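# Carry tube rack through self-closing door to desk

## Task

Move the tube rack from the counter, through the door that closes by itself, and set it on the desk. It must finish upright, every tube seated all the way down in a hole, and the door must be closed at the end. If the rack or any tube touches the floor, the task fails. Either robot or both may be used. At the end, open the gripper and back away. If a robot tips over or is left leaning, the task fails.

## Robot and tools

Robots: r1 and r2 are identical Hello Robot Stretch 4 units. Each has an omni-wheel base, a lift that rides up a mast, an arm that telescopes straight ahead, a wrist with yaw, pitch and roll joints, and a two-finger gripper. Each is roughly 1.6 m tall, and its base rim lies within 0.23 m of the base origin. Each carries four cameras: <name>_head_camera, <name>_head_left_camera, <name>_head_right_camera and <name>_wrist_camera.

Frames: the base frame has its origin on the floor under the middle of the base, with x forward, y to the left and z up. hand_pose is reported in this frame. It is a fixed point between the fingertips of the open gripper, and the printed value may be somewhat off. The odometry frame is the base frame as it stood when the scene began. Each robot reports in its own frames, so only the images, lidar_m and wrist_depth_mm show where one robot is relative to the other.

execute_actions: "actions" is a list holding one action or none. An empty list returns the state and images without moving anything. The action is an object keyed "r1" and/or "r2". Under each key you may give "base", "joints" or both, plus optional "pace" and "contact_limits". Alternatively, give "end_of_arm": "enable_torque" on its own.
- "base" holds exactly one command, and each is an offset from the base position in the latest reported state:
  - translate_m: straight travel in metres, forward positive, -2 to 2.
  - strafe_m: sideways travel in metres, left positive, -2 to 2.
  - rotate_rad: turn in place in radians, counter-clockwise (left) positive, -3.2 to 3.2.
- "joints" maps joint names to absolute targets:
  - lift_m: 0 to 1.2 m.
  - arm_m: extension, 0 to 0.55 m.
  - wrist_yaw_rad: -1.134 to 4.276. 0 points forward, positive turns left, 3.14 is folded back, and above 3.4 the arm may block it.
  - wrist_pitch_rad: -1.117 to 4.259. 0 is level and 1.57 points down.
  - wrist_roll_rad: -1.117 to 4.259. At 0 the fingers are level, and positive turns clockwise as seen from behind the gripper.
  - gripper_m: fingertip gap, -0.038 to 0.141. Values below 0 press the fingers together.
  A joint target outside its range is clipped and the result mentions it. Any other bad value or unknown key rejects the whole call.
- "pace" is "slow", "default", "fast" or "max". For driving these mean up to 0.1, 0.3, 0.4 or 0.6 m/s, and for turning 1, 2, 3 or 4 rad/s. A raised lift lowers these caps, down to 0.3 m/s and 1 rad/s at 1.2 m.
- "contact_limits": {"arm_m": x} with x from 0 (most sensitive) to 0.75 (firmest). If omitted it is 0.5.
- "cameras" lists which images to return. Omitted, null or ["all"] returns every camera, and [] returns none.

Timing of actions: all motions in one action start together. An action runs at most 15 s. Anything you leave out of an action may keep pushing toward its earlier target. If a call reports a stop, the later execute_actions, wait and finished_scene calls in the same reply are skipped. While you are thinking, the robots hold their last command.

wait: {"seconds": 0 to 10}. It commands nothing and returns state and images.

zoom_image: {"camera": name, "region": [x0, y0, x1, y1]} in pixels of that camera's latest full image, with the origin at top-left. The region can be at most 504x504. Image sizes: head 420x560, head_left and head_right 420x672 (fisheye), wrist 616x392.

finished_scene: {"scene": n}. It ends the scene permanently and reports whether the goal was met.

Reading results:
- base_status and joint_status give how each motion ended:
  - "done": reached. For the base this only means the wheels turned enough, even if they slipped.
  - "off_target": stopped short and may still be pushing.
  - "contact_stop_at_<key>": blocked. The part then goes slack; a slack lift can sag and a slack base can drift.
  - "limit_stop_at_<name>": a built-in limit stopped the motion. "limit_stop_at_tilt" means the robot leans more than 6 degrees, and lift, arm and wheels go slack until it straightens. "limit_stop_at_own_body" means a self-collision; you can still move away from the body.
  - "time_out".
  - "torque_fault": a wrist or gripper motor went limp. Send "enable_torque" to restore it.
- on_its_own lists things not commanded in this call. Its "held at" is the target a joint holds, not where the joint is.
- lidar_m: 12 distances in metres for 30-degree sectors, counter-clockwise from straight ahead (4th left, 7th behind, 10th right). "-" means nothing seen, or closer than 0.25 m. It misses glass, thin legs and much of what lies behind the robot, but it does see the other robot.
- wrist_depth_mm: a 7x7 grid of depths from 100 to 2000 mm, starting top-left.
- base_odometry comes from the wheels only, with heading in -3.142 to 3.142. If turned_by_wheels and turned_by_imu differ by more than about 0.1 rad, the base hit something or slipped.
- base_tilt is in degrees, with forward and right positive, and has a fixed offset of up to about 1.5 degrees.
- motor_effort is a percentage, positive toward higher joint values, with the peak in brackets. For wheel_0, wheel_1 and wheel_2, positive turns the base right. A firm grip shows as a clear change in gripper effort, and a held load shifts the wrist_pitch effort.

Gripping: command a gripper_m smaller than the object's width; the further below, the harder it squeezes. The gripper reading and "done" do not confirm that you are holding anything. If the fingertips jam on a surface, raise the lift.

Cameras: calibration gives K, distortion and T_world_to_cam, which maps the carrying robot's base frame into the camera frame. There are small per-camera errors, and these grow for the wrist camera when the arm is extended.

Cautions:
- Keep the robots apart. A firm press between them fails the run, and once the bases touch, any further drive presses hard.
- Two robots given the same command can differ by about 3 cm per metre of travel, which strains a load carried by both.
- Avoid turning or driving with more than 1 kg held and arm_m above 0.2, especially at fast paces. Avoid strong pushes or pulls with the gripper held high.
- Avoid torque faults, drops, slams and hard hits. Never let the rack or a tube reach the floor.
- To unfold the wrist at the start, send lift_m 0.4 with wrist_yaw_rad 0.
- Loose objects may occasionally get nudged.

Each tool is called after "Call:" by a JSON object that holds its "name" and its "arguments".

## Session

Call:
{"name": "execute_actions", "arguments": {"actions": [{"r1":{"joints":{"lift_m":0.5,"wrist_yaw_rad":0,"gripper_m":0.13},"pace":"fast"},"r2":{"joints":{"lift_m":0.5,"wrist_yaw_rad":0,"gripper_m":0.141},"pace":"fast"}}], "cameras": ["r1_head_camera","r1_head_left_camera","r2_head_camera","r2_head_left_camera"]}}

Scene clock: 2.40 s.
r1.base_odometry: x=+0.000 y=+0.000 heading=+0.000 (m, m, rad; r1's odometry frame)
r1.turned_by_wheels: +0.000 (rad since the last result)
r1.turned_by_imu: +0.000 (rad since the last result)
r1.base_tilt: forward=-0.2 right=+0.0 (deg)
r1.lidar_m: 0.82 1.03 1.65 1.69 2.05 1.46 1.25 1.03 0.89 0.89 0.91 0.82
r1.base_status: not commanded
r1.joint_positions: lift_m=+0.500 arm_m=-0.001 wrist_yaw_rad=+0.001 wrist_pitch_rad=+0.005 wrist_roll_rad=+0.005 gripper_m=+0.130
r1.joint_status: all done
r1.motor_effort: lift_m=+22(23) arm_m=-1(0) wrist_yaw_rad=+0(9) wrist_pitch_rad=-7(4) wrist_roll_rad=+0(1) gripper_m=+0(1) wheel_0=+0(0) wheel_1=-1(1) wheel_2=-1(0) (%)
r1.hand_pose: x=+0.4586 y=-0.0872 z=+0.6765 quat_wxyz=(+1.000, +0.002, +0.003, +0.000) (m; r1's base frame)
r1.wrist_depth_mm: 904 809 741 683 634 591 554 / 891 820 732 676 627 585 554 / 891 820 715 661 609 574 535 / 878 809 707 668 615 574 544 / 866 798 732 676 627 574 549 / 866 788 715 661 621 564 544 / 854 788 691 151 603 564 544
r2.base_odometry: x=+0.000 y=+0.000 heading=+0.000 (m, m, rad; r2's odometry frame)
r2.turned_by_wheels: +0.000 (rad since the last result)
r2.turned_by_imu: -0.001 (rad since the last result)
r2.base_tilt: forward=+0.7 right=-0.4 (deg)
r2.lidar_m: 0.84 1.30 1.29 2.13 1.95 1.25 0.83 0.76 0.77 0.71 0.64 0.64
r2.base_status: not commanded
r2.joint_positions: lift_m=+0.500 arm_m=+0.000 wrist_yaw_rad=+0.001 wrist_pitch_rad=+0.003 wrist_roll_rad=-0.010 gripper_m=+0.141
r2.joint_status: all done
r2.motor_effort: lift_m=+23(23) arm_m=-1(1) wrist_yaw_rad=-3(1) wrist_pitch_rad=-5(5) wrist_roll_rad=-1(0) gripper_m=+1(1) wheel_0=+0(0) wheel_1=+0(0) wheel_2=-1(0) (%)
r2.hand_pose: x=+0.4597 y=-0.0873 z=+0.6773 quat_wxyz=(+1.000, -0.005, +0.001, +0.000) (m; r2's base frame)
r2.wrist_depth_mm: 1756 1708 1008 732 564 455 394 / 1863 1708 1025 723 559 459 397 / 1863 1708 991 715 564 452 394 / 1808 1661 976 715 554 455 397 / 1756 1661 1008 715 559 452 394 / 1756 210 904 715 535 219 394 / 1661 1537 991 151 539 427 392
pictures: r1_head_camera, r1_head_left_camera, r2_head_camera, r2_head_left_camera
Images, in order (width x height): r1_head_camera 420x560, r1_head_left_camera 420x672, r2_head_camera 420x560, r2_head_left_camera 420x672.

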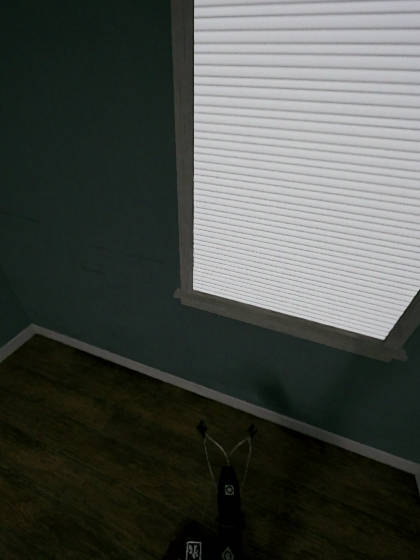

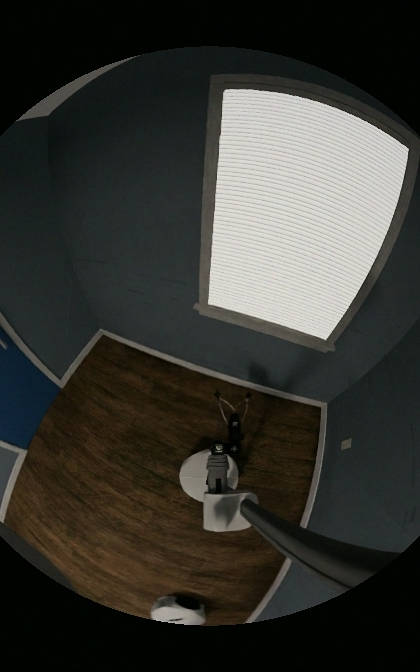

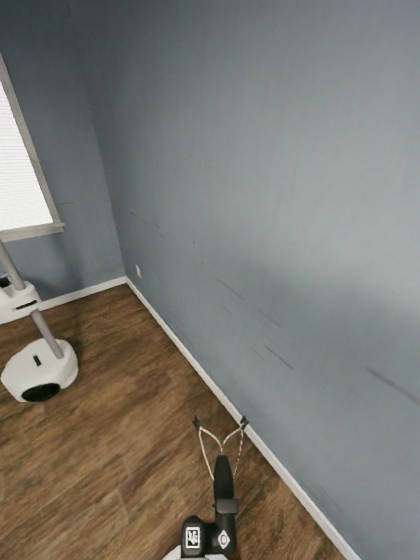

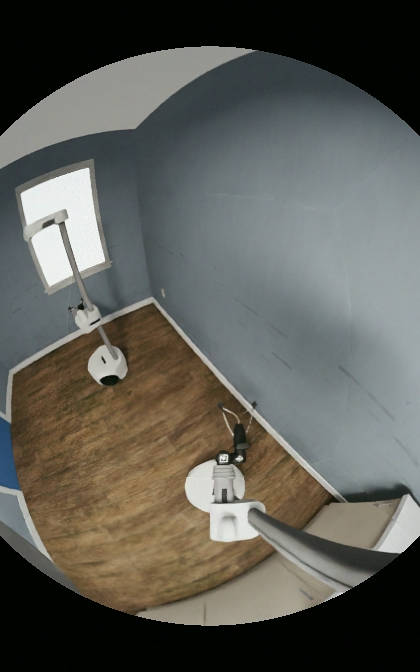

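Call:
{"name": "execute_actions", "arguments": {"actions": [{"r1":{"base":{"rotate_rad":1.8},"joints":{"lift_m":0.9},"pace":"fast"},"r2":{"base":{"rotate_rad":-2.3},"joints":{"lift_m":0.9},"pace":"fast"}}], "cameras": ["r1_head_camera","r2_head_camera","r2_head_left_camera"]}}

Scene clock: 8.37 s.
r1.base_odometry: x=+0.000 y=+0.000 heading=+1.800 (m, m, rad; r1's odometry frame)
r1.turned_by_wheels: +1.800 (rad since the last result)
r1.turned_by_imu: +1.782 (rad since the last result)
r1.base_tilt: forward=-0.2 right=+0.0 (deg)
r1.lidar_m: 1.75 2.30 1.29 1.27 0.96 0.90 0.96 0.85 0.81 0.87 1.27 1.60
r1.base_status: done
r1.joint_positions: lift_m=+0.900 arm_m=-0.001 wrist_yaw_rad=+0.000 wrist_pitch_rad=+0.005 wrist_roll_rad=+0.005 gripper_m=+0.130
r1.joint_status: all done
r1.motor_effort: lift_m=+22(22) arm_m=-1(0) wrist_yaw_rad=-2(2) wrist_pitch_rad=-7(10) wrist_roll_rad=+1(0) gripper_m=+0(1) wheel_0=-1(13) wheel_1=-2(11) wheel_2=+0(10) (%)
r1.hand_pose: x=+0.4586 y=-0.0874 z=+1.0765 quat_wxyz=(+1.000, +0.002, +0.003, +0.000) (m; r1's base frame)
r1.wrist_depth_mm: - - - 1756 1576 1336 1205 / - - - 1756 1537 1366 1229 / - - 1983 1708 1499 1366 1229 / - - - 1756 1537 1336 1205 / - - 1983 1708 1537 1336 1205 / - - 1983 1756 1499 1255 1205 / - - 1808 151 1430 1281 1205
r2.base_odometry: x=+0.000 y=+0.000 heading=-2.300 (m, m, rad; r2's odometry frame)
r2.turned_by_wheels: -2.300 (rad since the last result)
r2.turned_by_imu: -2.262 (rad since the last result)
r2.base_tilt: forward=+0.7 right=-0.6 (deg)
r2.lidar_m: 0.75 0.79 0.65 0.64 0.73 1.22 1.29 2.35 1.96 1.95 0.90 0.76
r2.base_status: done
r2.joint_positions: lift_m=+0.900 arm_m=+0.000 wrist_yaw_rad=+0.000 wrist_pitch_rad=+0.003 wrist_roll_rad=-0.010 gripper_m=+0.141
r2.joint_status: all done
r2.motor_effort: lift_m=+23(25) arm_m=-1(1) wrist_yaw_rad=+0(3) wrist_pitch_rad=-6(6) wrist_roll_rad=-1(1) gripper_m=-1(0) wheel_0=+0(8) wheel_1=-2(11) wheel_2=-2(6) (%)
r2.hand_pose: x=+0.4597 y=-0.0874 z=+1.0773 quat_wxyz=(+1.000, -0.005, +0.001, +0.000) (m; r2's base frame)
r2.wrist_depth_mm: 788 1078 1229 1160 1138 1078 1042 / 798 1078 1205 1182 1118 1060 1042 / 798 1078 1205 1182 1118 1042 1025 / 809 1060 1205 1182 1098 1060 1042 / 809 1078 1205 1138 1098 1098 1042 / 750 211 798 809 798 219 798 / 634 591 559 152 525 504 539
pictures: r1_head_camera, r2_head_camera, r2_head_left_camera
Images, in order (width x height): r1_head_camera 420x560, r2_head_camera 420x560, r2_head_left_camera 420x672.

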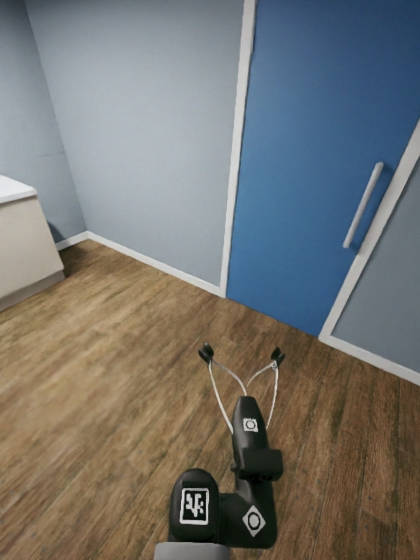

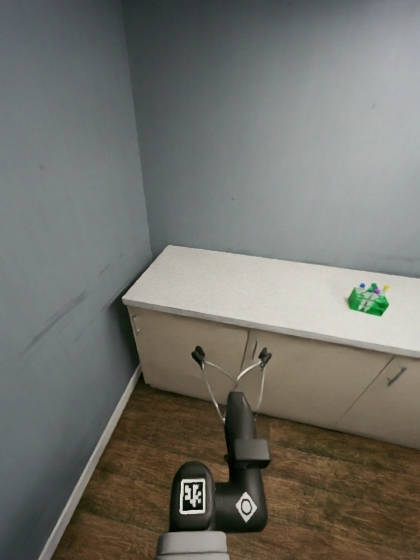

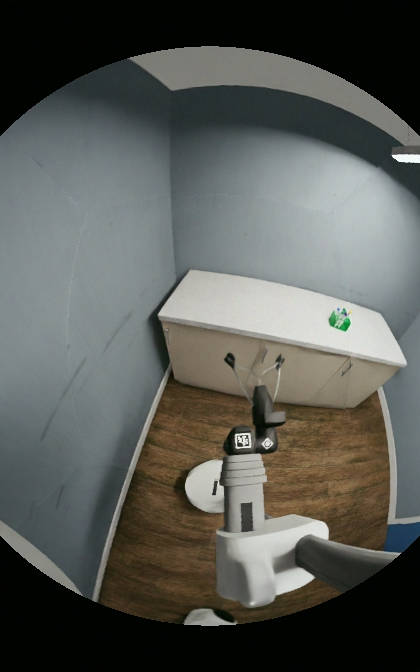

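Call:
{"name": "execute_actions", "arguments": {"actions": [{"r1":{"base":{"rotate_rad":-0.4},"pace":"fast"},"r2":{"base":{"rotate_rad":-0.3},"pace":"fast"}}], "cameras": ["r1_head_camera","r2_head_camera"]}}

Scene clock: 11.83 s.
r1.base_odometry: x=+0.000 y=+0.000 heading=+1.400 (m, m, rad; r1's odometry frame)
r1.turned_by_wheels: -0.400 (rad since the last result)
r1.turned_by_imu: -0.396 (rad since the last result)
r1.base_tilt: forward=-0.2 right=+0.0 (deg)
r1.lidar_m: 1.58 1.85 2.25 1.27 1.14 0.92 0.91 1.00 0.83 0.82 0.91 1.47
r1.base_status: done
r1.joint_positions: lift_m=+0.900 arm_m=-0.001 wrist_yaw_rad=+0.000 wrist_pitch_rad=+0.005 wrist_roll_rad=+0.005 gripper_m=+0.130
r1.joint_status: not commanded
r1.motor_effort: lift_m=+22(22) arm_m=-1(1) wrist_yaw_rad=-1(2) wrist_pitch_rad=-9(7) wrist_roll_rad=+0(0) gripper_m=-1(0) wheel_0=+2(2) wheel_1=+2(5) wheel_2=+0(6) (%)
r1.hand_pose: x=+0.4586 y=-0.0874 z=+1.0765 quat_wxyz=(+1.000, +0.002, +0.003, +0.000) (m; r1's base frame)
r1.wrist_depth_mm: 1708 1618 1576 1537 1464 1397 1336 / 1708 1618 1576 1537 1464 1397 1366 / 1708 1661 1576 1499 1430 1397 1366 / 1661 1576 1537 1464 1464 1397 1336 / 1661 1618 1576 1464 1430 1397 1336 / 1661 1576 1499 1464 1464 1366 1308 / 1661 1576 1499 151 1397 1336 1336
r2.base_odometry: x=+0.000 y=+0.000 heading=-2.601 (m, m, rad; r2's odometry frame)
r2.turned_by_wheels: -0.300 (rad since the last result)
r2.turned_by_imu: -0.296 (rad since the last result)
r2.base_tilt: forward=+0.6 right=-0.5 (deg)
r2.lidar_m: 0.75 0.79 0.70 0.63 0.66 0.85 1.31 1.30 2.10 1.95 1.17 0.81
r2.base_status: done
r2.joint_positions: lift_m=+0.900 arm_m=+0.000 wrist_yaw_rad=+0.000 wrist_pitch_rad=+0.003 wrist_roll_rad=-0.010 gripper_m=+0.141
r2.joint_status: not commanded
r2.motor_effort: lift_m=+23(23) arm_m=-1(1) wrist_yaw_rad=+4(0) wrist_pitch_rad=-5(7) wrist_roll_rad=+0(1) gripper_m=+1(1) wheel_0=+0(6) wheel_1=-1(7) wheel_2=-1(6) (%)
r2.hand_pose: x=+0.4597 y=-0.0875 z=+1.0773 quat_wxyz=(+1.000, -0.005, +0.001, +0.000) (m; r2's base frame)
r2.wrist_depth_mm: 1078 1098 1138 1205 1205 1229 1281 / 1078 1138 1160 1205 1182 1255 1281 / 1118 1098 1160 1182 1229 1229 1281 / 1078 1098 1138 1160 1229 1255 1281 / 1098 1078 1138 1160 1205 1229 1255 / 750 211 788 788 809 219 798 / 517 517 530 151 559 559 591
pictures: r1_head_camera, r2_head_camera
Images, in order (width x height): r1_head_camera 420x560, r2_head_camera 420x560.

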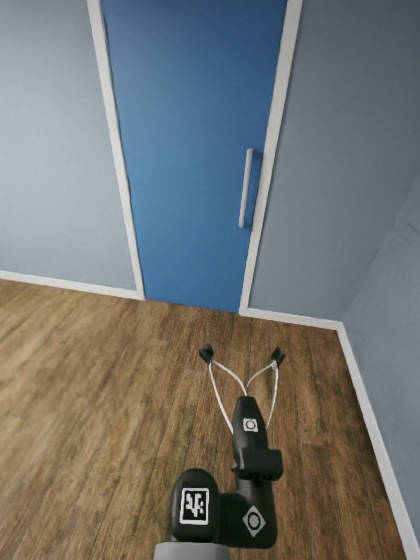

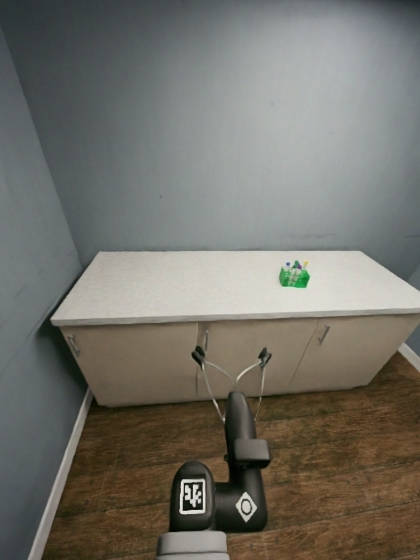

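Call:
{"name": "execute_actions", "arguments": {"actions": [{"r1":{"base":{"translate_m":0.75},"joints":{"arm_m":0.25},"pace":"fast"},"r2":{"base":{"strafe_m":-0.36},"joints":{"lift_m":0.85},"pace":"fast"}}], "cameras": ["r1_wrist_camera"]}}

Call:
{"name": "execute_actions", "arguments": {"actions": [{"r2":{"base":{"translate_m":0.3},"pace":"fast"}}], "cameras": ["r2_wrist_camera","r2_head_camera"]}}

Scene clock: 24.50 s.
r1.base_odometry: x=+0.127 y=+0.739 heading=+1.400 (m, m, rad; r1's odometry frame)
r1.turned_by_wheels: +0.000 (rad since the last result)
r1.turned_by_imu: -0.003 (rad since the last result)
r1.base_tilt: forward=-0.2 right=+0.0 (deg)
r1.lidar_m: 0.85 1.02 1.59 1.28 1.27 1.67 1.67 1.20 0.97 0.96 1.05 0.93
r1.base_status: done
r1.joint_positions: lift_m=+0.900 arm_m=+0.249 wrist_yaw_rad=+0.000 wrist_pitch_rad=+0.005 wrist_roll_rad=+0.005 gripper_m=+0.130
r1.joint_status: all done
r1.motor_effort: lift_m=+21(22) arm_m=+6(7) wrist_yaw_rad=-2(0) wrist_pitch_rad=-8(8) wrist_roll_rad=+0(0) gripper_m=-1(1) wheel_0=+0(6) wheel_1=+1(6) wheel_2=+0(11) (%)
r1.hand_pose: x=+0.7083 y=-0.0874 z=+1.0766 quat_wxyz=(+1.000, +0.002, +0.003, +0.000) (m; r1's base frame)
r1.wrist_depth_mm: 549 525 500 488 477 445 442 / 544 521 504 488 466 439 442 / 539 521 496 480 469 439 439 / 535 512 500 480 462 436 436 / 530 517 492 477 459 436 430 / 525 508 488 473 459 421 427 / 525 504 480 151 377 421 427
r2.base_odometry: x=-0.185 y=+0.309 heading=-2.601 (m, m, rad; r2's odometry frame)
r2.turned_by_wheels: +0.000 (rad since the last result)
r2.turned_by_imu: -0.003 (rad since the last result)
r2.base_tilt: forward=+0.6 right=-0.6 (deg)
r2.lidar_m: 0.78 0.81 1.06 0.99 1.03 1.33 2.32 1.27 1.64 1.59 1.63 0.83
r2.base_status: done
r2.joint_positions: lift_m=+0.850 arm_m=+0.000 wrist_yaw_rad=+0.000 wrist_pitch_rad=+0.003 wrist_roll_rad=-0.010 gripper_m=+0.141
r2.joint_status: all done
r2.motor_effort: lift_m=+18(19) arm_m=-1(1) wrist_yaw_rad=-1(2) wrist_pitch_rad=-6(5) wrist_roll_rad=-1(1) gripper_m=+0(3) wheel_0=-2(10) wheel_1=+0(11) wheel_2=-1(2) (%)
r2.hand_pose: x=+0.4597 y=-0.0874 z=+1.0277 quat_wxyz=(+1.000, -0.005, +0.001, +0.000) (m; r2's base frame)
r2.wrist_depth_mm: 1118 1160 1160 1182 1229 1281 1308 / 1118 1160 1182 1205 1229 1308 1281 / 1138 1138 1160 1205 1205 1308 1308 / 1118 1138 1160 1182 1205 1281 1308 / 1098 1138 1138 809 1205 1281 1281 / 591 210 615 627 627 219 615 / 549 554 569 151 603 609 627
pictures: r1_wrist_camera
camera_calibration (this result's frames):
r1_wrist_camera: T_world_to_cam=[[0.00612341, -0.999787, -0.0197104, -0.0699388], [0.0442727, 0.0199625, -0.99882, 1.11511], [0.999001, 0.00524355, 0.0443855, -0.529908], [0, 0, 0, 1]] pos_world=[0.480438, -0.0894057, 1.13594]
Images, in order (width x height): r1_wrist_camera 616x392.

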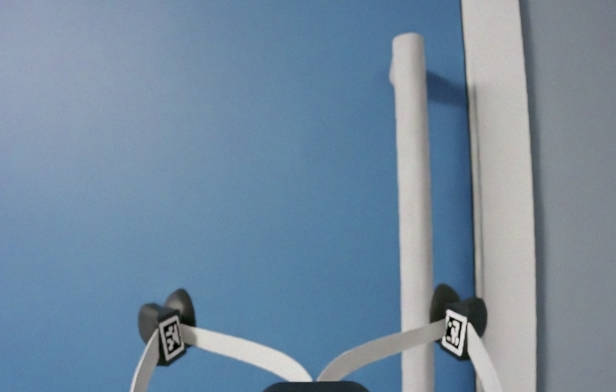

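Scene clock: 26.67 s.
r1.base_odometry: x=+0.127 y=+0.739 heading=+1.400 (m, m, rad; r1's odometry frame)
r1.turned_by_wheels: +0.000 (rad since the last result)
r1.turned_by_imu: +0.000 (rad since the last result)
r1.base_tilt: forward=-0.2 right=+0.0 (deg)
r1.lidar_m: 0.87 1.02 1.62 1.52 1.54 1.68 1.66 1.18 0.98 0.97 1.07 0.94
r1.base_status: not commanded
r1.joint_positions: lift_m=+0.900 arm_m=+0.249 wrist_yaw_rad=+0.000 wrist_pitch_rad=+0.005 wrist_roll_rad=+0.005 gripper_m=+0.130
r1.joint_status: not commanded
r1.motor_effort: lift_m=+21(21) arm_m=+6(6) wrist_yaw_rad=+0(2) wrist_pitch_rad=-9(7) wrist_roll_rad=+0(1) gripper_m=+1(0) wheel_0=+0(0) wheel_1=+1(1) wheel_2=+0(0) (%)
r1.hand_pose: x=+0.7083 y=-0.0874 z=+1.0766 quat_wxyz=(+1.000, +0.002, +0.003, +0.000) (m; r1's base frame)
r1.wrist_depth_mm: 544 525 504 488 473 445 442 / 539 521 500 484 466 439 442 / 539 517 500 480 466 436 436 / 535 512 496 480 466 433 433 / 535 508 496 477 462 433 433 / 525 508 488 473 459 427 427 / 521 504 480 151 379 424 427
r2.base_odometry: x=-0.443 y=+0.154 heading=-2.601 (m, m, rad; r2's odometry frame)
r2.turned_by_wheels: +0.000 (rad since the last result)
r2.turned_by_imu: -0.002 (rad since the last result)
r2.base_tilt: forward=+0.7 right=-0.5 (deg)
r2.lidar_m: 0.48 0.50 0.66 1.03 1.05 1.35 2.62 1.54 1.67 1.57 0.75 0.53
r2.base_status: done
r2.joint_positions: lift_m=+0.850 arm_m=+0.000 wrist_yaw_rad=+0.000 wrist_pitch_rad=+0.003 wrist_roll_rad=-0.010 gripper_m=+0.141
r2.joint_status: not commanded
r2.motor_effort: lift_m=+18(18) arm_m=-1(1) wrist_yaw_rad=+0(1) wrist_pitch_rad=-6(5) wrist_roll_rad=-1(0) gripper_m=+0(1) wheel_0=+1(7) wheel_1=+2(6) wheel_2=+0(11) (%)
r2.hand_pose: x=+0.4597 y=-0.0874 z=+1.0277 quat_wxyz=(+1.000, -0.005, +0.001, +0.000) (m; r2's base frame)
r2.wrist_depth_mm: 854 878 878 917 946 960 991 / 842 854 878 931 946 976 1008 / 842 866 891 917 931 976 991 / 842 866 878 917 931 976 991 / 842 854 878 891 946 976 991 / 585 211 615 484 512 219 615 / 402 397 402 152 407 389 427
pictures: r2_head_camera, r2_wrist_camera
camera_calibration (this result's frames):
r2_wrist_camera: T_world_to_cam=[[-0.00123473, -0.999949, 0.0100135, -0.0937366], [0.0156813, -0.0100316, -0.999827, 1.07924], [0.999876, -0.00107749, 0.0156929, -0.242641], [0, 0, 0, 1]] pos_world=[0.225572, -0.0831668, 1.0838]
Images, in order (width x height): r2_head_camera 420x560, r2_wrist_camera 616x392.

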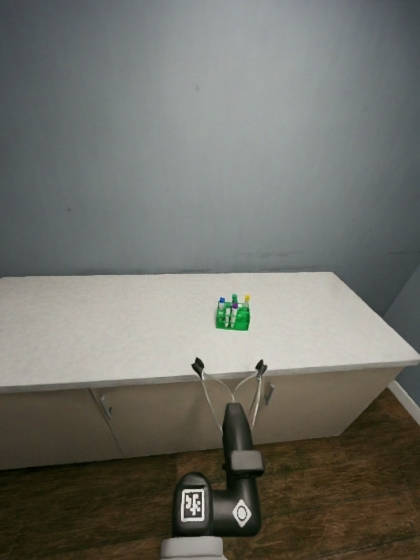

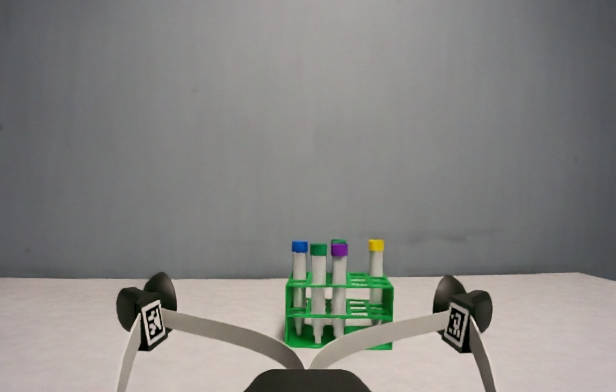

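Call:
{"name": "execute_actions", "arguments": {"actions": [{"r1":{"base":{"strafe_m":-0.096}},"r2":{"base":{"strafe_m":-0.05},"joints":{"lift_m":0.78}}}], "cameras": []}}

Call:
{"name": "execute_actions", "arguments": {"actions": [{"r1":{"joints":{"arm_m":0.46},"contact_limits":{"arm_m":0.2}},"r2":{"base":{"translate_m":0.1},"joints":{"arm_m":0.1}}}], "cameras": ["r2_wrist_camera","r1_wrist_camera"]}}

Scene clock: 36.67 s.
r1.base_odometry: x=+0.222 y=+0.723 heading=+1.400 (m, m, rad; r1's odometry frame)
r1.turned_by_wheels: +0.000 (rad since the last result)
r1.turned_by_imu: +0.000 (rad since the last result)
r1.base_tilt: forward=-0.2 right=+0.0 (deg)
r1.lidar_m: 0.86 1.01 1.58 1.60 1.71 1.69 1.67 1.08 0.88 0.87 0.96 0.91
r1.base_status: done
r1.joint_positions: lift_m=+0.900 arm_m=+0.249 wrist_yaw_rad=+0.000 wrist_pitch_rad=+0.005 wrist_roll_rad=+0.005 gripper_m=+0.130
r1.joint_status: not commanded
r1.motor_effort: lift_m=+21(21) arm_m=+6(6) wrist_yaw_rad=-2(1) wrist_pitch_rad=-7(7) wrist_roll_rad=-1(1) gripper_m=-1(1) wheel_0=+0(7) wheel_1=+0(6) wheel_2=-1(1) (%)
r1.hand_pose: x=+0.7083 y=-0.0874 z=+1.0766 quat_wxyz=(+1.000, +0.002, +0.003, +0.000) (m; r1's base frame)
r1.wrist_depth_mm: 525 508 488 473 442 442 427 / 525 504 484 466 439 439 427 / 521 496 484 466 449 436 424 / 517 500 480 459 449 430 421 / 512 496 477 455 449 430 418 / 512 492 469 455 449 424 415 / 504 488 466 151 424 418 413
r2.base_odometry: x=-0.468 y=+0.197 heading=-2.601 (m, m, rad; r2's odometry frame)
r2.turned_by_wheels: +0.000 (rad since the last result)
r2.turned_by_imu: -0.001 (rad since the last result)
r2.base_tilt: forward=+0.7 right=-0.5 (deg)
r2.lidar_m: 0.48 0.50 0.67 1.07 1.10 1.43 2.63 1.60 1.65 1.51 0.74 0.53
r2.base_status: done
r2.joint_positions: lift_m=+0.780 arm_m=+0.000 wrist_yaw_rad=+0.000 wrist_pitch_rad=+0.003 wrist_roll_rad=-0.010 gripper_m=+0.141
r2.joint_status: all done
r2.motor_effort: lift_m=+17(20) arm_m=-1(1) wrist_yaw_rad=+2(0) wrist_pitch_rad=-5(6) wrist_roll_rad=+0(1) gripper_m=+3(0) wheel_0=+0(11) wheel_1=+1(10) wheel_2=-1(2) (%)
r2.hand_pose: x=+0.4597 y=-0.0874 z=+0.9577 quat_wxyz=(+1.000, -0.005, +0.001, +0.000) (m; r2's base frame)
r2.wrist_depth_mm: 854 866 904 931 946 976 1008 / 854 878 904 931 946 960 991 / 842 866 891 917 946 976 991 / 842 854 891 917 931 960 991 / 723 750 640 508 798 798 788 / 355 211 370 375 379 219 370 / 254 257 265 152 277 281 287
pictures: none
No camera images: the call's "cameras" was empty. Leave "cameras" out to get every camera's image.

Scene clock: 38.40 s.
r1.base_odometry: x=+0.222 y=+0.723 heading=+1.400 (m, m, rad; r1's odometry frame)
r1.turned_by_wheels: +0.000 (rad since the last result)
r1.turned_by_imu: +0.000 (rad since the last result)
r1.base_tilt: forward=-0.2 right=+0.1 (deg)
r1.lidar_m: 0.85 1.02 1.58 1.69 2.10 1.69 1.68 1.06 0.88 0.85 0.96 0.93
r1.base_status: not commanded
r1.joint_positions: lift_m=+0.900 arm_m=+0.459 wrist_yaw_rad=-0.002 wrist_pitch_rad=+0.005 wrist_roll_rad=+0.005 gripper_m=+0.130
r1.joint_status: all done
r1.motor_effort: lift_m=+21(22) arm_m=+8(8) wrist_yaw_rad=+5(7) wrist_pitch_rad=-9(8) wrist_roll_rad=-1(1) gripper_m=-1(0) wheel_0=+0(0) wheel_1=+0(0) wheel_2=-1(1) (%)
r1.contact_limits: arm_m 0.2
r1.hand_pose: x=+0.9178 y=-0.0880 z=+1.0766 quat_wxyz=(+1.000, +0.002, +0.003, -0.001) (m; r1's base frame)
r1.wrist_depth_mm: 289 278 267 179 248 228 223 / 286 276 266 179 248 226 221 / 285 274 264 178 245 226 220 / 282 272 263 179 243 224 219 / 279 270 260 178 242 226 217 / 278 268 257 180 240 219 216 / 276 267 255 157 183 218 215
r2.base_odometry: x=-0.554 y=+0.145 heading=-2.600 (m, m, rad; r2's odometry frame)
r2.turned_by_wheels: +0.000 (rad since the last result)
r2.turned_by_imu: -0.001 (rad since the last result)
r2.base_tilt: forward=+0.7 right=-0.5 (deg)
r2.lidar_m: 0.38 0.39 0.53 1.09 1.11 1.45 2.72 1.70 1.60 1.51 0.60 0.44
r2.base_status: done
r2.joint_positions: lift_m=+0.780 arm_m=+0.099 wrist_yaw_rad=+0.000 wrist_pitch_rad=+0.003 wrist_roll_rad=-0.010 gripper_m=+0.141
r2.joint_status: all done
r2.motor_effort: lift_m=+18(18) arm_m=+4(7) wrist_yaw_rad=+2(2) wrist_pitch_rad=-5(6) wrist_roll_rad=-1(1) gripper_m=+0(0) wheel_0=+2(7) wheel_1=+0(4) wheel_2=+1(10) (%)
r2.hand_pose: x=+0.5586 y=-0.0874 z=+0.9577 quat_wxyz=(+1.000, -0.005, +0.001, +0.000) (m; r2's base frame)
r2.wrist_depth_mm: 668 676 707 723 750 768 788 / 661 683 707 732 741 768 788 / 668 691 707 723 741 768 788 / 668 683 699 707 741 768 778 / 654 683 287 274 549 750 778 / 351 211 259 293 306 219 368 / 240 237 239 151 243 234 257
pictures: r1_wrist_camera, r2_wrist_camera
camera_calibration (this result's frames):
r1_wrist_camera: T_world_to_cam=[[0.00411269, -0.999797, -0.0197106, -0.069957], [0.0443044, 0.0198736, -0.99882, 1.10581], [0.99901, 0.00323457, 0.0443772, -0.739397], [0, 0, 0, 1]] pos_world=[0.689961, -0.0895275, 1.13593]
r2_wrist_camera: T_world_to_cam=[[-0.00104659, -0.999949, 0.0100136, -0.092965], [0.015729, -0.0100288, -0.999826, 1.00775], [0.999876, -0.000888906, 0.0157387, -0.340497], [0, 0, 0, 1]] pos_world=[0.324507, -0.0831565, 1.01386]
Images, in order (width x height): r1_wrist_camera 616x392, r2_wrist_camera 616x392.

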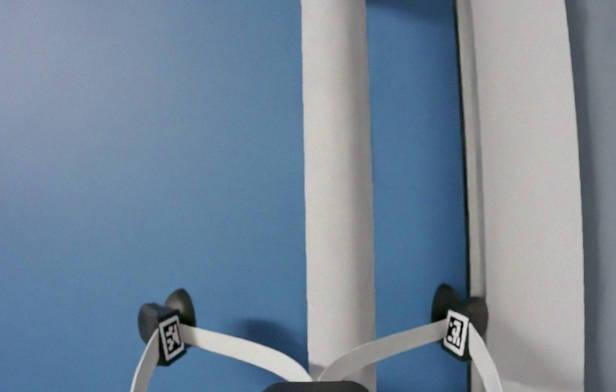

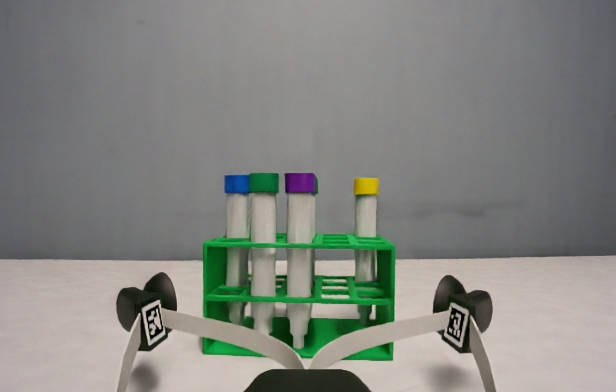

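Call:
{"name": "execute_actions", "arguments": {"actions": [{"r1":{"joints":{"gripper_m":-0.03}},"r2":{"joints":{"arm_m":0.175}}}], "cameras": []}}

Call:
{"name": "execute_actions", "arguments": {"actions": [{"r1":{"base":{"translate_m":-0.15},"pace":"slow"},"r2":{"joints":{"gripper_m":0.08}}}], "cameras": ["r2_wrist_camera","r1_wrist_camera"]}}

Scene clock: 44.83 s.
r1.base_odometry: x=+0.222 y=+0.723 heading=+1.399 (m, m, rad; r1's odometry frame)
r1.turned_by_wheels: -0.001 (rad since the last result)
r1.turned_by_imu: -0.012 (rad since the last result)
r1.base_tilt: forward=-0.1 right=+0.0 (deg)
r1.lidar_m: 0.82 1.01 1.57 1.69 1.82 1.69 1.68 1.07 0.87 0.87 0.94 0.91
r1.base_status: not commanded
r1.joint_positions: lift_m=+0.900 arm_m=+0.460 wrist_yaw_rad=-0.001 wrist_pitch_rad=+0.005 wrist_roll_rad=+0.005 gripper_m=-0.029
r1.joint_status: all done
r1.motor_effort: lift_m=+21(21) arm_m=+0(8) wrist_yaw_rad=+0(28) wrist_pitch_rad=-7(7) wrist_roll_rad=+0(1) gripper_m=-22(25) wheel_0=-10(14) wheel_1=-6(6) wheel_2=+0(6) (%)
r1.hand_pose: x=+0.9193 y=-0.0877 z=+1.0766 quat_wxyz=(+1.000, +0.002, +0.002, +0.000) (m; r1's base frame)
r1.wrist_depth_mm: 278 270 262 171 245 224 220 / 277 267 259 169 243 224 220 / 274 266 257 169 243 222 217 / 273 264 256 168 241 221 216 / 271 262 255 167 239 220 216 / 268 260 252 166 236 218 213 / 267 258 176 162 178 215 211
r2.base_odometry: x=-0.554 y=+0.146 heading=-2.601 (m, m, rad; r2's odometry frame)
r2.turned_by_wheels: +0.000 (rad since the last result)
r2.turned_by_imu: -0.002 (rad since the last result)
r2.base_tilt: forward=+0.7 right=-0.5 (deg)
r2.lidar_m: 0.39 0.39 0.51 1.08 1.12 1.45 2.71 1.70 1.62 1.50 0.60 0.44
r2.base_status: not commanded
r2.joint_positions: lift_m=+0.780 arm_m=+0.174 wrist_yaw_rad=-0.001 wrist_pitch_rad=+0.000 wrist_roll_rad=-0.010 gripper_m=+0.141
r2.joint_status: all done
r2.motor_effort: lift_m=+17(18) arm_m=+5(8) wrist_yaw_rad=+4(14) wrist_pitch_rad=+3(4) wrist_roll_rad=+0(1) gripper_m=+0(0) wheel_0=+1(2) wheel_1=-1(1) wheel_2=-1(4) (%)
r2.hand_pose: x=+0.6333 y=-0.0878 z=+0.9585 quat_wxyz=(+1.000, -0.005, +0.000, -0.001) (m; r2's base frame)
r2.wrist_depth_mm: 603 615 627 654 676 699 707 / 603 615 627 654 676 691 715 / 597 609 634 654 676 691 715 / 597 609 225 208 661 683 707 / 591 609 224 213 251 683 707 / 368 210 198 217 244 220 389 / 248 243 212 151 217 241 265
pictures: none
No camera images: the call's "cameras" was empty. Leave "cameras" out to get every camera's image.

Scene clock: 47.70 s.
r1.base_odometry: x=+0.197 y=+0.576 heading=+1.401 (m, m, rad; r1's odometry frame)
r1.turned_by_wheels: +0.002 (rad since the last result)
r1.turned_by_imu: +0.031 (rad since the last result)
r1.base_tilt: forward=-0.1 right=+0.0 (deg)
r1.lidar_m: 0.85 1.09 1.86 1.67 1.89 1.53 1.54 1.04 0.84 0.84 0.96 1.07
r1.base_status: done
r1.joint_positions: lift_m=+0.900 arm_m=+0.461 wrist_yaw_rad=+0.021 wrist_pitch_rad=+0.005 wrist_roll_rad=+0.005 gripper_m=-0.029
r1.joint_status: not commanded
r1.on_its_own: wrist_yaw_rad is at rest, and its effort (-63) is outside its rest range (-13 to +13)
r1.motor_effort: lift_m=+21(21) arm_m=-7(6) wrist_yaw_rad=-63(86) wrist_pitch_rad=-6(8) wrist_roll_rad=-1(1) gripper_m=-23(25) wheel_0=+6(12) wheel_1=+0(7) wheel_2=+23(33) (%)
r1.hand_pose: x=+0.9224 y=-0.0813 z=+1.0766 quat_wxyz=(+1.000, +0.003, +0.002, +0.011) (m; r1's base frame)
r1.wrist_depth_mm: 357 317 282 172 235 357 359 / 351 315 281 171 233 355 357 / 351 312 278 169 231 353 355 / 351 310 278 167 230 349 355 / 343 307 276 167 229 345 353 / 343 306 274 166 225 343 349 / 342 304 175 163 175 340 347
r2.base_odometry: x=-0.554 y=+0.146 heading=-2.601 (m, m, rad; r2's odometry frame)
r2.turned_by_wheels: +0.000 (rad since the last result)
r2.turned_by_imu: -0.001 (rad since the last result)
r2.base_tilt: forward=+0.7 right=-0.4 (deg)
r2.lidar_m: 0.39 0.39 0.52 1.08 1.12 1.43 1.73 1.69 1.63 1.51 0.59 0.43
r2.base_status: not commanded
r2.joint_positions: lift_m=+0.780 arm_m=+0.174 wrist_yaw_rad=-0.001 wrist_pitch_rad=+0.000 wrist_roll_rad=-0.010 gripper_m=+0.081
r2.joint_status: all done
r2.motor_effort: lift_m=+18(18) arm_m=+5(5) wrist_yaw_rad=+4(4) wrist_pitch_rad=+3(2) wrist_roll_rad=+0(0) gripper_m=-25(24) wheel_0=+1(1) wheel_1=-1(1) wheel_2=-2(1) (%)
r2.hand_pose: x=+0.6333 y=-0.0878 z=+0.9585 quat_wxyz=(+1.000, -0.005, +0.000, -0.001) (m; r2's base frame)
r2.wrist_depth_mm: 603 615 640 654 668 691 715 / 597 615 634 647 676 699 707 / 597 609 627 654 661 683 715 / 597 615 216 191 668 691 715 / 591 603 214 192 248 683 707 / 366 306 204 190 225 351 387 / 247 185 186 184 181 209 266
pictures: r1_wrist_camera, r2_wrist_camera
camera_calibration (this result's frames):
r1_wrist_camera: T_world_to_cam=[[0.0271745, -0.999429, -0.0201006, -0.0841244], [0.0439591, 0.0212833, -0.998807, 1.10593], [0.998664, 0.0262585, 0.0445124, -0.741966], [0, 0, 0, 1]] pos_world=[0.694645, -0.0881312, 1.13594]
r2_wrist_camera: T_world_to_cam=[[-0.00268366, -0.999946, 0.0100616, -0.092368], [0.0183752, -0.0101092, -0.99978, 1.00561], [0.999828, -0.00249819, 0.0184013, -0.417839], [0, 0, 0, 1]] pos_world=[0.399041, -0.0832409, 1.014]
Images, in order (width x height): r1_wrist_camera 616x392, r2_wrist_camera 616x392.

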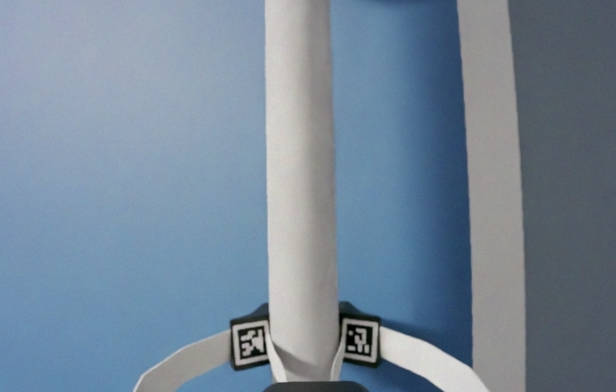

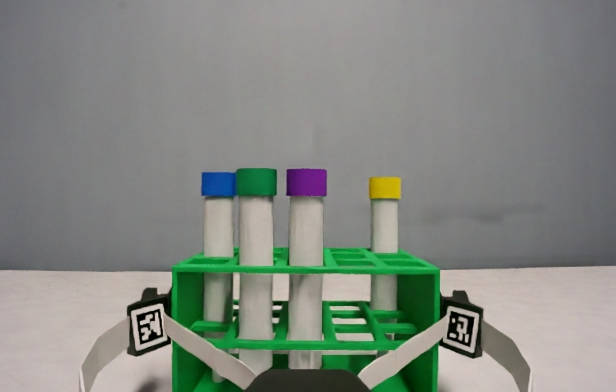

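Continue both: r1 pulls with the same sequence; r2 lifts.

Call:
{"name": "execute_actions", "arguments": {"actions": [{"r1":{"base":{"translate_m":-0.2},"joints":{"wrist_yaw_rad":0.2},"pace":"slow"},"r2":{"joints":{"lift_m":0.86},"pace":"default"}}], "cameras": []}}

Call:
{"name": "execute_actions", "arguments": {"actions": [{"r1":{"base":{"translate_m":-0.2},"joints":{"wrist_yaw_rad":0.45},"pace":"slow"},"r2":{"joints":{"arm_m":0.0},"pace":"default"}}], "cameras": []}}

Call:
{"name": "execute_actions", "arguments": {"actions": [{"r1":{"base":{"strafe_m":0.2},"joints":{"wrist_yaw_rad":0.6},"pace":"slow"}}], "cameras": ["r1_head_left_camera","r2_head_left_camera"]}}

Scene clock: 56.90 s.
r1.base_odometry: x=+0.163 y=+0.379 heading=+1.403 (m, m, rad; r1's odometry frame)
r1.turned_by_wheels: +0.002 (rad since the last result)
r1.turned_by_imu: +0.051 (rad since the last result)
r1.base_tilt: forward=+0.2 right=+0.2 (deg)
r1.lidar_m: 0.85 1.26 2.27 1.67 1.64 1.35 1.35 0.96 0.79 0.81 0.95 1.22
r1.base_status: done
r1.joint_positions: lift_m=+0.900 arm_m=+0.462 wrist_yaw_rad=+0.216 wrist_pitch_rad=+0.003 wrist_roll_rad=+0.005 gripper_m=-0.029
r1.joint_status: all done
r1.on_its_own: wrist_yaw_rad is at rest, and its effort (-45) is outside its rest range (-13 to +13)
r1.motor_effort: lift_m=+17(21) arm_m=-10(9) wrist_yaw_rad=-45(78) wrist_pitch_rad=+0(33) wrist_roll_rad=-2(1) gripper_m=-25(29) wheel_0=+3(21) wheel_1=-3(13) wheel_2=+23(35) (%)
r1.hand_pose: x=+0.9331 y=-0.0237 z=+1.0777 quat_wxyz=(+0.994, +0.003, +0.002, +0.108) (m; r1's base frame)
r1.wrist_depth_mm: 931 640 394 172 224 183 452 / 917 634 392 172 224 183 452 / 904 627 389 171 224 183 442 / 904 615 387 169 224 183 315 / 891 615 384 168 223 183 315 / 891 621 384 167 210 182 315 / 878 621 176 163 176 174 314
r2.base_odometry: x=-0.554 y=+0.146 heading=-2.601 (m, m, rad; r2's odometry frame)
r2.turned_by_wheels: +0.000 (rad since the last result)
r2.turned_by_imu: -0.002 (rad since the last result)
r2.base_tilt: forward=+0.7 right=-0.4 (deg)
r2.lidar_m: 0.39 0.40 0.52 1.08 1.13 1.45 1.66 1.69 1.62 1.51 0.60 0.42
r2.base_status: not commanded
r2.joint_positions: lift_m=+0.860 arm_m=+0.174 wrist_yaw_rad=+0.000 wrist_pitch_rad=+0.004 wrist_roll_rad=-0.010 gripper_m=+0.081
r2.joint_status: all done
r2.motor_effort: lift_m=+24(26) arm_m=+5(5) wrist_yaw_rad=+3(6) wrist_pitch_rad=-9(9) wrist_roll_rad=+0(1) gripper_m=-24(23) wheel_0=+1(1) wheel_1=-1(1) wheel_2=-2(1) (%)
r2.hand_pose: x=+0.6335 y=-0.0875 z=+1.0369 quat_wxyz=(+1.000, -0.005, +0.002, +0.000) (m; r2's base frame)
r2.wrist_depth_mm: 597 621 621 647 661 683 707 / 591 609 627 647 661 676 707 / 597 615 634 654 661 699 699 / 597 621 215 191 654 676 707 / 591 615 213 192 247 683 699 / 585 512 203 191 225 574 699 / 421 185 185 184 181 289 445
pictures: none
No camera images: the call's "cameras" was empty. Leave "cameras" out to get every camera's image.

Scene clock: 60.17 s.
r1.base_odometry: x=+0.131 y=+0.183 heading=+1.406 (m, m, rad; r1's odometry frame)
r1.turned_by_wheels: +0.003 (rad since the last result)
r1.turned_by_imu: -0.092 (rad since the last result)
r1.base_tilt: forward=+0.9 right=+0.5 (deg)
r1.lidar_m: 0.85 1.22 2.18 1.58 1.62 1.27 1.27 1.11 0.88 0.87 0.97 1.34
r1.base_status: done
r1.joint_positions: lift_m=+0.900 arm_m=+0.462 wrist_yaw_rad=+0.462 wrist_pitch_rad=-0.006 wrist_roll_rad=+0.005 gripper_m=-0.029
r1.joint_status: all done
r1.on_its_own: wrist_yaw_rad is at rest, and its effort (-37) is outside its rest range (-13 to +13); wrist_pitch_rad is at rest, and its effort (+25) is outside its rest range (-23 to +23)
r1.motor_effort: lift_m=+15(17) arm_m=-9(10) wrist_yaw_rad=-37(47) wrist_pitch_rad=+25(55) wrist_roll_rad=+2(1) gripper_m=-27(29) wheel_0=+8(21) wheel_1=-2(26) wheel_2=+30(35) (%)
r1.hand_pose: x=+0.9297 y=+0.0505 z=+1.0804 quat_wxyz=(+0.973, +0.003, -0.002, +0.229) (m; r1's base frame)
r1.wrist_depth_mm: 1464 1118 661 175 228 170 150 / 1430 1118 661 175 229 170 148 / 1397 1098 668 172 229 172 149 / 1430 1098 668 169 230 172 149 / 1366 1098 676 168 231 172 147 / 1366 1078 676 167 211 172 147 / 1366 1098 176 164 177 159 -
r2.base_odometry: x=-0.554 y=+0.146 heading=-2.601 (m, m, rad; r2's odometry frame)
r2.turned_by_wheels: +0.000 (rad since the last result)
r2.turned_by_imu: -0.001 (rad since the last result)
r2.base_tilt: forward=+0.7 right=-0.5 (deg)
r2.lidar_m: 0.38 0.38 0.52 1.09 1.11 1.46 1.59 1.65 1.63 1.50 0.61 0.40
r2.base_status: not commanded
r2.joint_positions: lift_m=+0.860 arm_m=+0.001 wrist_yaw_rad=+0.000 wrist_pitch_rad=+0.004 wrist_roll_rad=-0.010 gripper_m=+0.081
r2.joint_status: all done
r2.motor_effort: lift_m=+24(24) arm_m=-5(4) wrist_yaw_rad=+1(3) wrist_pitch_rad=-8(9) wrist_roll_rad=+0(0) gripper_m=-27(24) wheel_0=+1(1) wheel_1=-1(1) wheel_2=-2(2) (%)
r2.hand_pose: x=+0.4603 y=-0.0875 z=+1.0368 quat_wxyz=(+1.000, -0.005, +0.002, +0.000) (m; r2's base frame)
r2.wrist_depth_mm: 768 778 778 831 831 878 891 / 759 759 788 820 854 866 891 / 768 778 798 809 831 854 891 / 750 768 214 190 831 866 904 / 750 768 213 191 247 878 891 / 615 508 204 191 225 585 640 / 418 185 185 184 181 291 445
pictures: none
No camera images: the call's "cameras" was empty. Leave "cameras" out to get every camera's image.

Scene clock: 63.33 s.
r1.base_odometry: x=-0.067 y=+0.216 heading=+1.405 (m, m, rad; r1's odometry frame)
r1.turned_by_wheels: -0.001 (rad since the last result)
r1.turned_by_imu: -0.440 (rad since the last result)
r1.base_tilt: forward=-0.1 right=-0.1 (deg)
r1.lidar_m: 0.86 0.99 1.38 1.87 1.28 1.64 1.37 1.35 1.43 1.18 1.20 1.40
r1.base_status: done
r1.joint_positions: lift_m=+0.900 arm_m=+0.462 wrist_yaw_rad=+0.592 wrist_pitch_rad=+0.007 wrist_roll_rad=+0.005 gripper_m=-0.030
r1.joint_status: all done
r1.on_its_own: wrist_yaw_rad is at rest, and its effort (+21) is outside its rest range (-13 to +13)
r1.motor_effort: lift_m=+19(19) arm_m=-10(10) wrist_yaw_rad=+21(55) wrist_pitch_rad=-13(26) wrist_roll_rad=+1(3) gripper_m=-20(28) wheel_0=-8(24) wheel_1=-6(20) wheel_2=+3(28) (%)
r1.hand_pose: x=+0.9208 y=+0.0886 z=+1.0762 quat_wxyz=(+0.956, +0.001, +0.004, +0.292) (m; r1's base frame)
r1.wrist_depth_mm: 691 469 347 170 230 196 500 / 676 459 345 167 229 196 492 / 661 455 343 166 224 196 492 / 683 452 340 166 223 196 488 / 654 455 338 165 223 195 488 / 654 449 338 164 212 195 480 / 654 449 169 161 174 181 484
r2.base_odometry: x=-0.554 y=+0.146 heading=-2.601 (m, m, rad; r2's odometry frame)
r2.turned_by_wheels: +0.000 (rad since the last result)
r2.turned_by_imu: -0.001 (rad since the last result)
r2.base_tilt: forward=+0.6 right=-0.5 (deg)
r2.lidar_m: 0.39 0.39 0.50 1.08 1.12 1.44 1.30 1.28 1.62 1.50 0.60 0.42
r2.base_status: not commanded
r2.joint_positions: lift_m=+0.860 arm_m=+0.001 wrist_yaw_rad=+0.000 wrist_pitch_rad=+0.004 wrist_roll_rad=-0.010 gripper_m=+0.081
r2.joint_status: not commanded
r2.motor_effort: lift_m=+24(24) arm_m=-5(5) wrist_yaw_rad=+0(1) wrist_pitch_rad=-10(9) wrist_roll_rad=-1(0) gripper_m=-26(27) wheel_0=+1(1) wheel_1=-1(0) wheel_2=-1(1) (%)
r2.hand_pose: x=+0.4603 y=-0.0875 z=+1.0368 quat_wxyz=(+1.000, -0.005, +0.002, +0.000) (m; r2's base frame)
r2.wrist_depth_mm: 741 778 798 831 842 878 904 / 768 778 788 831 842 866 904 / 750 768 798 809 866 866 878 / 759 778 215 190 842 854 891 / 759 768 213 190 246 866 878 / 615 517 204 191 226 580 640 / 421 185 186 183 181 290 449
pictures: r1_head_left_camera, r2_head_left_camera
Images, in order (width x height): r1_head_left_camera 420x672, r2_head_left_camera 420x672.

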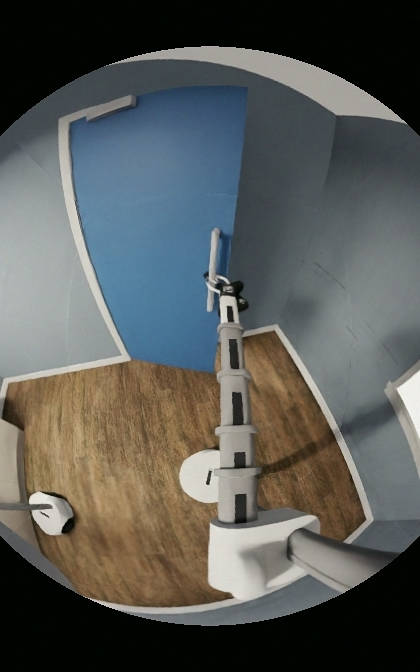

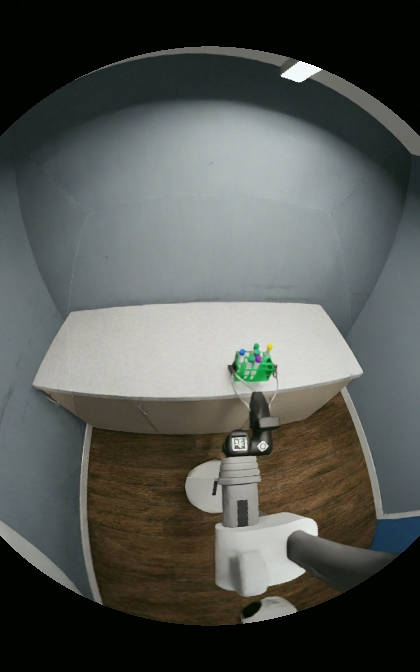

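Call:
{"name": "execute_actions", "arguments": {"actions": [{"r2":{"base":{"rotate_rad":2.0},"pace":"default"}}], "cameras": ["r2_head_left_camera"]}}

Scene clock: 70.67 s.
r1.base_odometry: x=-0.067 y=+0.216 heading=+1.405 (m, m, rad; r1's odometry frame)
r1.turned_by_wheels: +0.000 (rad since the last result)
r1.turned_by_imu: +0.000 (rad since the last result)
r1.base_tilt: forward=-0.2 right=+0.0 (deg)
r1.lidar_m: 0.85 0.98 1.39 1.87 1.28 1.52 1.36 1.34 1.46 1.18 1.18 1.38
r1.base_status: not commanded
r1.joint_positions: lift_m=+0.900 arm_m=+0.462 wrist_yaw_rad=+0.592 wrist_pitch_rad=+0.007 wrist_roll_rad=+0.005 gripper_m=-0.030
r1.joint_status: not commanded
r1.on_its_own: wrist_yaw_rad is at rest, and its effort (+23) is outside its rest range (-13 to +13)
r1.motor_effort: lift_m=+19(19) arm_m=-11(10) wrist_yaw_rad=+23(21) wrist_pitch_rad=-13(11) wrist_roll_rad=+0(1) gripper_m=-20(22) wheel_0=-7(7) wheel_1=-6(6) wheel_2=+2(3) (%)
r1.hand_pose: x=+0.9208 y=+0.0886 z=+1.0762 quat_wxyz=(+0.956, +0.001, +0.004, +0.292) (m; r1's base frame)
r1.wrist_depth_mm: 691 469 347 170 229 196 500 / 668 462 343 168 229 196 496 / 668 459 342 167 224 196 496 / 668 455 342 165 223 195 492 / 654 452 340 165 223 195 488 / 654 452 336 164 212 195 484 / 647 452 169 161 174 181 480
r2.base_odometry: x=-0.554 y=+0.145 heading=-0.601 (m, m, rad; r2's odometry frame)
r2.turned_by_wheels: +2.000 (rad since the last result)
r2.turned_by_imu: +1.965 (rad since the last result)
r2.base_tilt: forward=+0.6 right=-0.5 (deg)
r2.lidar_m: 0.42 1.30 1.40 1.28 1.70 1.52 0.69 0.44 0.38 0.39 0.49 0.97
r2.base_status: done
r2.joint_positions: lift_m=+0.860 arm_m=+0.001 wrist_yaw_rad=+0.000 wrist_pitch_rad=+0.004 wrist_roll_rad=-0.010 gripper_m=+0.081
r2.joint_status: not commanded
r2.motor_effort: lift_m=+24(24) arm_m=-5(5) wrist_yaw_rad=+0(3) wrist_pitch_rad=-10(8) wrist_roll_rad=+0(1) gripper_m=-24(24) wheel_0=-1(6) wheel_1=+1(7) wheel_2=+1(11) (%)
r2.hand_pose: x=+0.4604 y=-0.0873 z=+1.0368 quat_wxyz=(+1.000, -0.005, +0.002, +0.000) (m; r2's base frame)
r2.wrist_depth_mm: 1118 1042 960 904 842 788 741 / 1138 1025 976 891 831 788 732 / 1138 1042 946 891 831 778 741 / 1138 1025 216 192 820 778 741 / 1098 1025 215 191 246 768 732 / 1138 991 203 191 227 750 741 / 1098 184 185 185 182 473 741
pictures: r2_head_left_camera
Images, in order (width x height): r2_head_left_camera 420x672.

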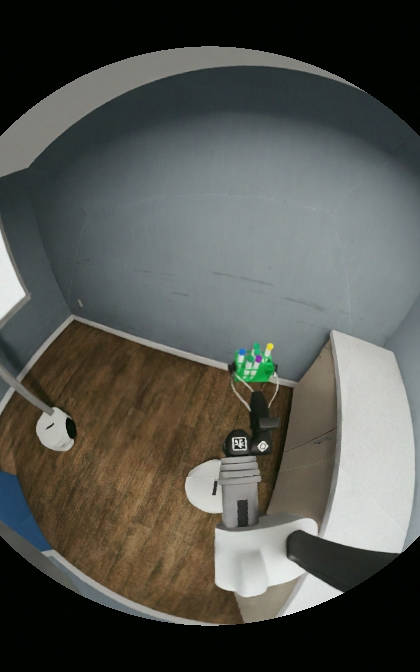

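Drive forward 0.7, then turn left along the wall.

Call:
{"name": "execute_actions", "arguments": {"actions": [{"r2":{"base":{"translate_m":0.75},"pace":"default"}}], "cameras": []}}

Call:
{"name": "execute_actions", "arguments": {"actions": [{"r2":{"base":{"rotate_rad":1.2},"pace":"default"}}], "cameras": ["r2_head_left_camera"]}}

Scene clock: 77.87 s.
r1.base_odometry: x=-0.067 y=+0.216 heading=+1.405 (m, m, rad; r1's odometry frame)
r1.turned_by_wheels: +0.000 (rad since the last result)
r1.turned_by_imu: +0.000 (rad since the last result)
r1.base_tilt: forward=-0.1 right=+0.0 (deg)
r1.lidar_m: 0.84 1.00 1.39 1.87 1.87 1.25 1.35 1.34 1.44 1.18 1.20 1.39
r1.base_status: not commanded
r1.joint_positions: lift_m=+0.900 arm_m=+0.462 wrist_yaw_rad=+0.592 wrist_pitch_rad=+0.007 wrist_roll_rad=+0.005 gripper_m=-0.030
r1.joint_status: not commanded
r1.on_its_own: wrist_yaw_rad is at rest, and its effort (+22) is outside its rest range (-13 to +13)
r1.motor_effort: lift_m=+19(19) arm_m=-10(10) wrist_yaw_rad=+22(19) wrist_pitch_rad=-14(13) wrist_roll_rad=+1(1) gripper_m=-19(19) wheel_0=-7(7) wheel_1=-6(6) wheel_2=+3(2) (%)
r1.hand_pose: x=+0.9208 y=+0.0886 z=+1.0762 quat_wxyz=(+0.956, +0.001, +0.004, +0.292) (m; r1's base frame)
r1.wrist_depth_mm: 691 469 345 169 230 196 504 / 676 462 343 168 229 196 496 / 661 459 340 167 224 196 492 / 676 455 342 166 224 196 488 / 647 452 338 165 222 195 488 / 647 452 338 164 212 194 484 / 654 452 170 161 175 181 484
r2.base_odometry: x=+0.065 y=-0.278 heading=-0.600 (m, m, rad; r2's odometry frame)
r2.turned_by_wheels: +0.000 (rad since the last result)
r2.turned_by_imu: +0.250 (rad since the last result)
r2.base_tilt: forward=+0.6 right=-0.4 (deg)
r2.lidar_m: 0.39 0.73 2.36 1.27 2.14 2.14 0.95 0.72 0.69 0.63 0.47 0.46
r2.base_status: done
r2.joint_positions: lift_m=+0.860 arm_m=+0.000 wrist_yaw_rad=-0.001 wrist_pitch_rad=+0.001 wrist_roll_rad=-0.010 gripper_m=+0.080
r2.joint_status: not commanded
r2.motor_effort: lift_m=+22(24) arm_m=+0(5) wrist_yaw_rad=+4(83) wrist_pitch_rad=+0(26) wrist_roll_rad=+2(2) gripper_m=-26(31) wheel_0=+6(14) wheel_1=+1(10) wheel_2=-5(21) (%)
r2.hand_pose: x=+0.4593 y=-0.0878 z=+1.0379 quat_wxyz=(+1.000, -0.005, +0.000, -0.001) (m; r2's base frame)
r2.wrist_depth_mm: 492 392 324 277 243 215 198 / 488 387 322 276 243 214 198 / 480 387 320 276 242 213 198 / 480 387 211 200 233 213 198 / 473 382 181 181 211 213 198 / 473 190 194 173 209 203 196 / 473 182 177 168 161 190 192
pictures: none
No camera images: the call's "cameras" was empty. Leave "cameras" out to get every camera's image.

Scene clock: 79.70 s.
r1.base_odometry: x=-0.067 y=+0.216 heading=+1.405 (m, m, rad; r1's odometry frame)
r1.turned_by_wheels: +0.000 (rad since the last result)
r1.turned_by_imu: +0.000 (rad since the last result)
r1.base_tilt: forward=-0.1 right=+0.0 (deg)
r1.lidar_m: 0.86 0.99 1.39 1.87 1.86 1.10 1.36 1.34 1.44 1.19 1.20 1.40
r1.base_status: not commanded
r1.joint_positions: lift_m=+0.900 arm_m=+0.462 wrist_yaw_rad=+0.592 wrist_pitch_rad=+0.007 wrist_roll_rad=+0.005 gripper_m=-0.030
r1.joint_status: not commanded
r1.on_its_own: wrist_yaw_rad is at rest, and its effort (+19) is outside its rest range (-13 to +13)
r1.motor_effort: lift_m=+19(19) arm_m=-11(11) wrist_yaw_rad=+19(22) wrist_pitch_rad=-12(12) wrist_roll_rad=-3(1) gripper_m=-21(20) wheel_0=-7(7) wheel_1=-6(6) wheel_2=+3(3) (%)
r1.hand_pose: x=+0.9208 y=+0.0886 z=+1.0762 quat_wxyz=(+0.956, +0.001, +0.004, +0.292) (m; r1's base frame)
r1.wrist_depth_mm: 691 466 345 170 230 196 500 / 676 459 342 167 229 196 500 / 668 459 342 166 224 196 492 / 676 452 340 165 224 195 492 / 647 452 338 164 222 195 488 / 647 452 338 164 213 194 480 / 654 452 169 161 175 181 484
r2.base_odometry: x=+0.065 y=-0.278 heading=+0.599 (m, m, rad; r2's odometry frame)
r2.turned_by_wheels: +1.200 (rad since the last result)
r2.turned_by_imu: +1.179 (rad since the last result)
r2.base_tilt: forward=+0.7 right=-0.5 (deg)
r2.lidar_m: 0.42 1.26 2.14 1.51 0.85 0.70 0.70 0.56 0.47 0.46 0.53 0.87
r2.base_status: done
r2.joint_positions: lift_m=+0.860 arm_m=+0.000 wrist_yaw_rad=+0.000 wrist_pitch_rad=+0.004 wrist_roll_rad=-0.010 gripper_m=+0.081
r2.joint_status: not commanded
r2.motor_effort: lift_m=+22(22) arm_m=+0(0) wrist_yaw_rad=-1(10) wrist_pitch_rad=-9(9) wrist_roll_rad=+1(1) gripper_m=-31(28) wheel_0=+0(2) wheel_1=-2(8) wheel_2=-1(11) (%)
r2.hand_pose: x=+0.4595 y=-0.0874 z=+1.0370 quat_wxyz=(+1.000, -0.005, +0.002, +0.000) (m; r2's base frame)
r2.wrist_depth_mm: 1008 - - - - 1537 878 / - - - - - 1576 891 / - - - - - 1537 891 / - - 210 176 - 1576 878 / - - 181 184 214 1537 878 / - 190 195 174 211 1118 866 / - 182 175 168 161 634 820
pictures: r2_head_left_camera
Images, in order (width x height): r2_head_left_camera 420x672.

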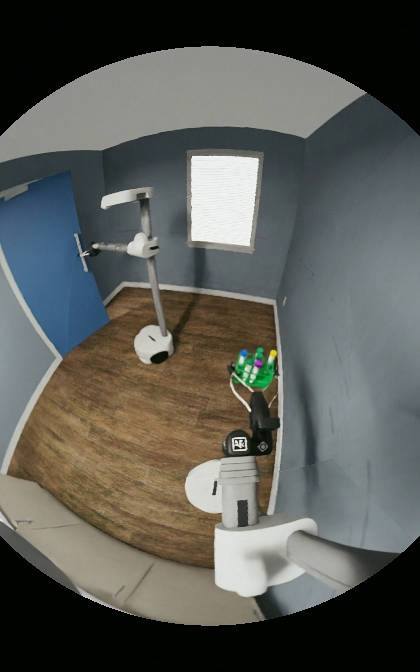

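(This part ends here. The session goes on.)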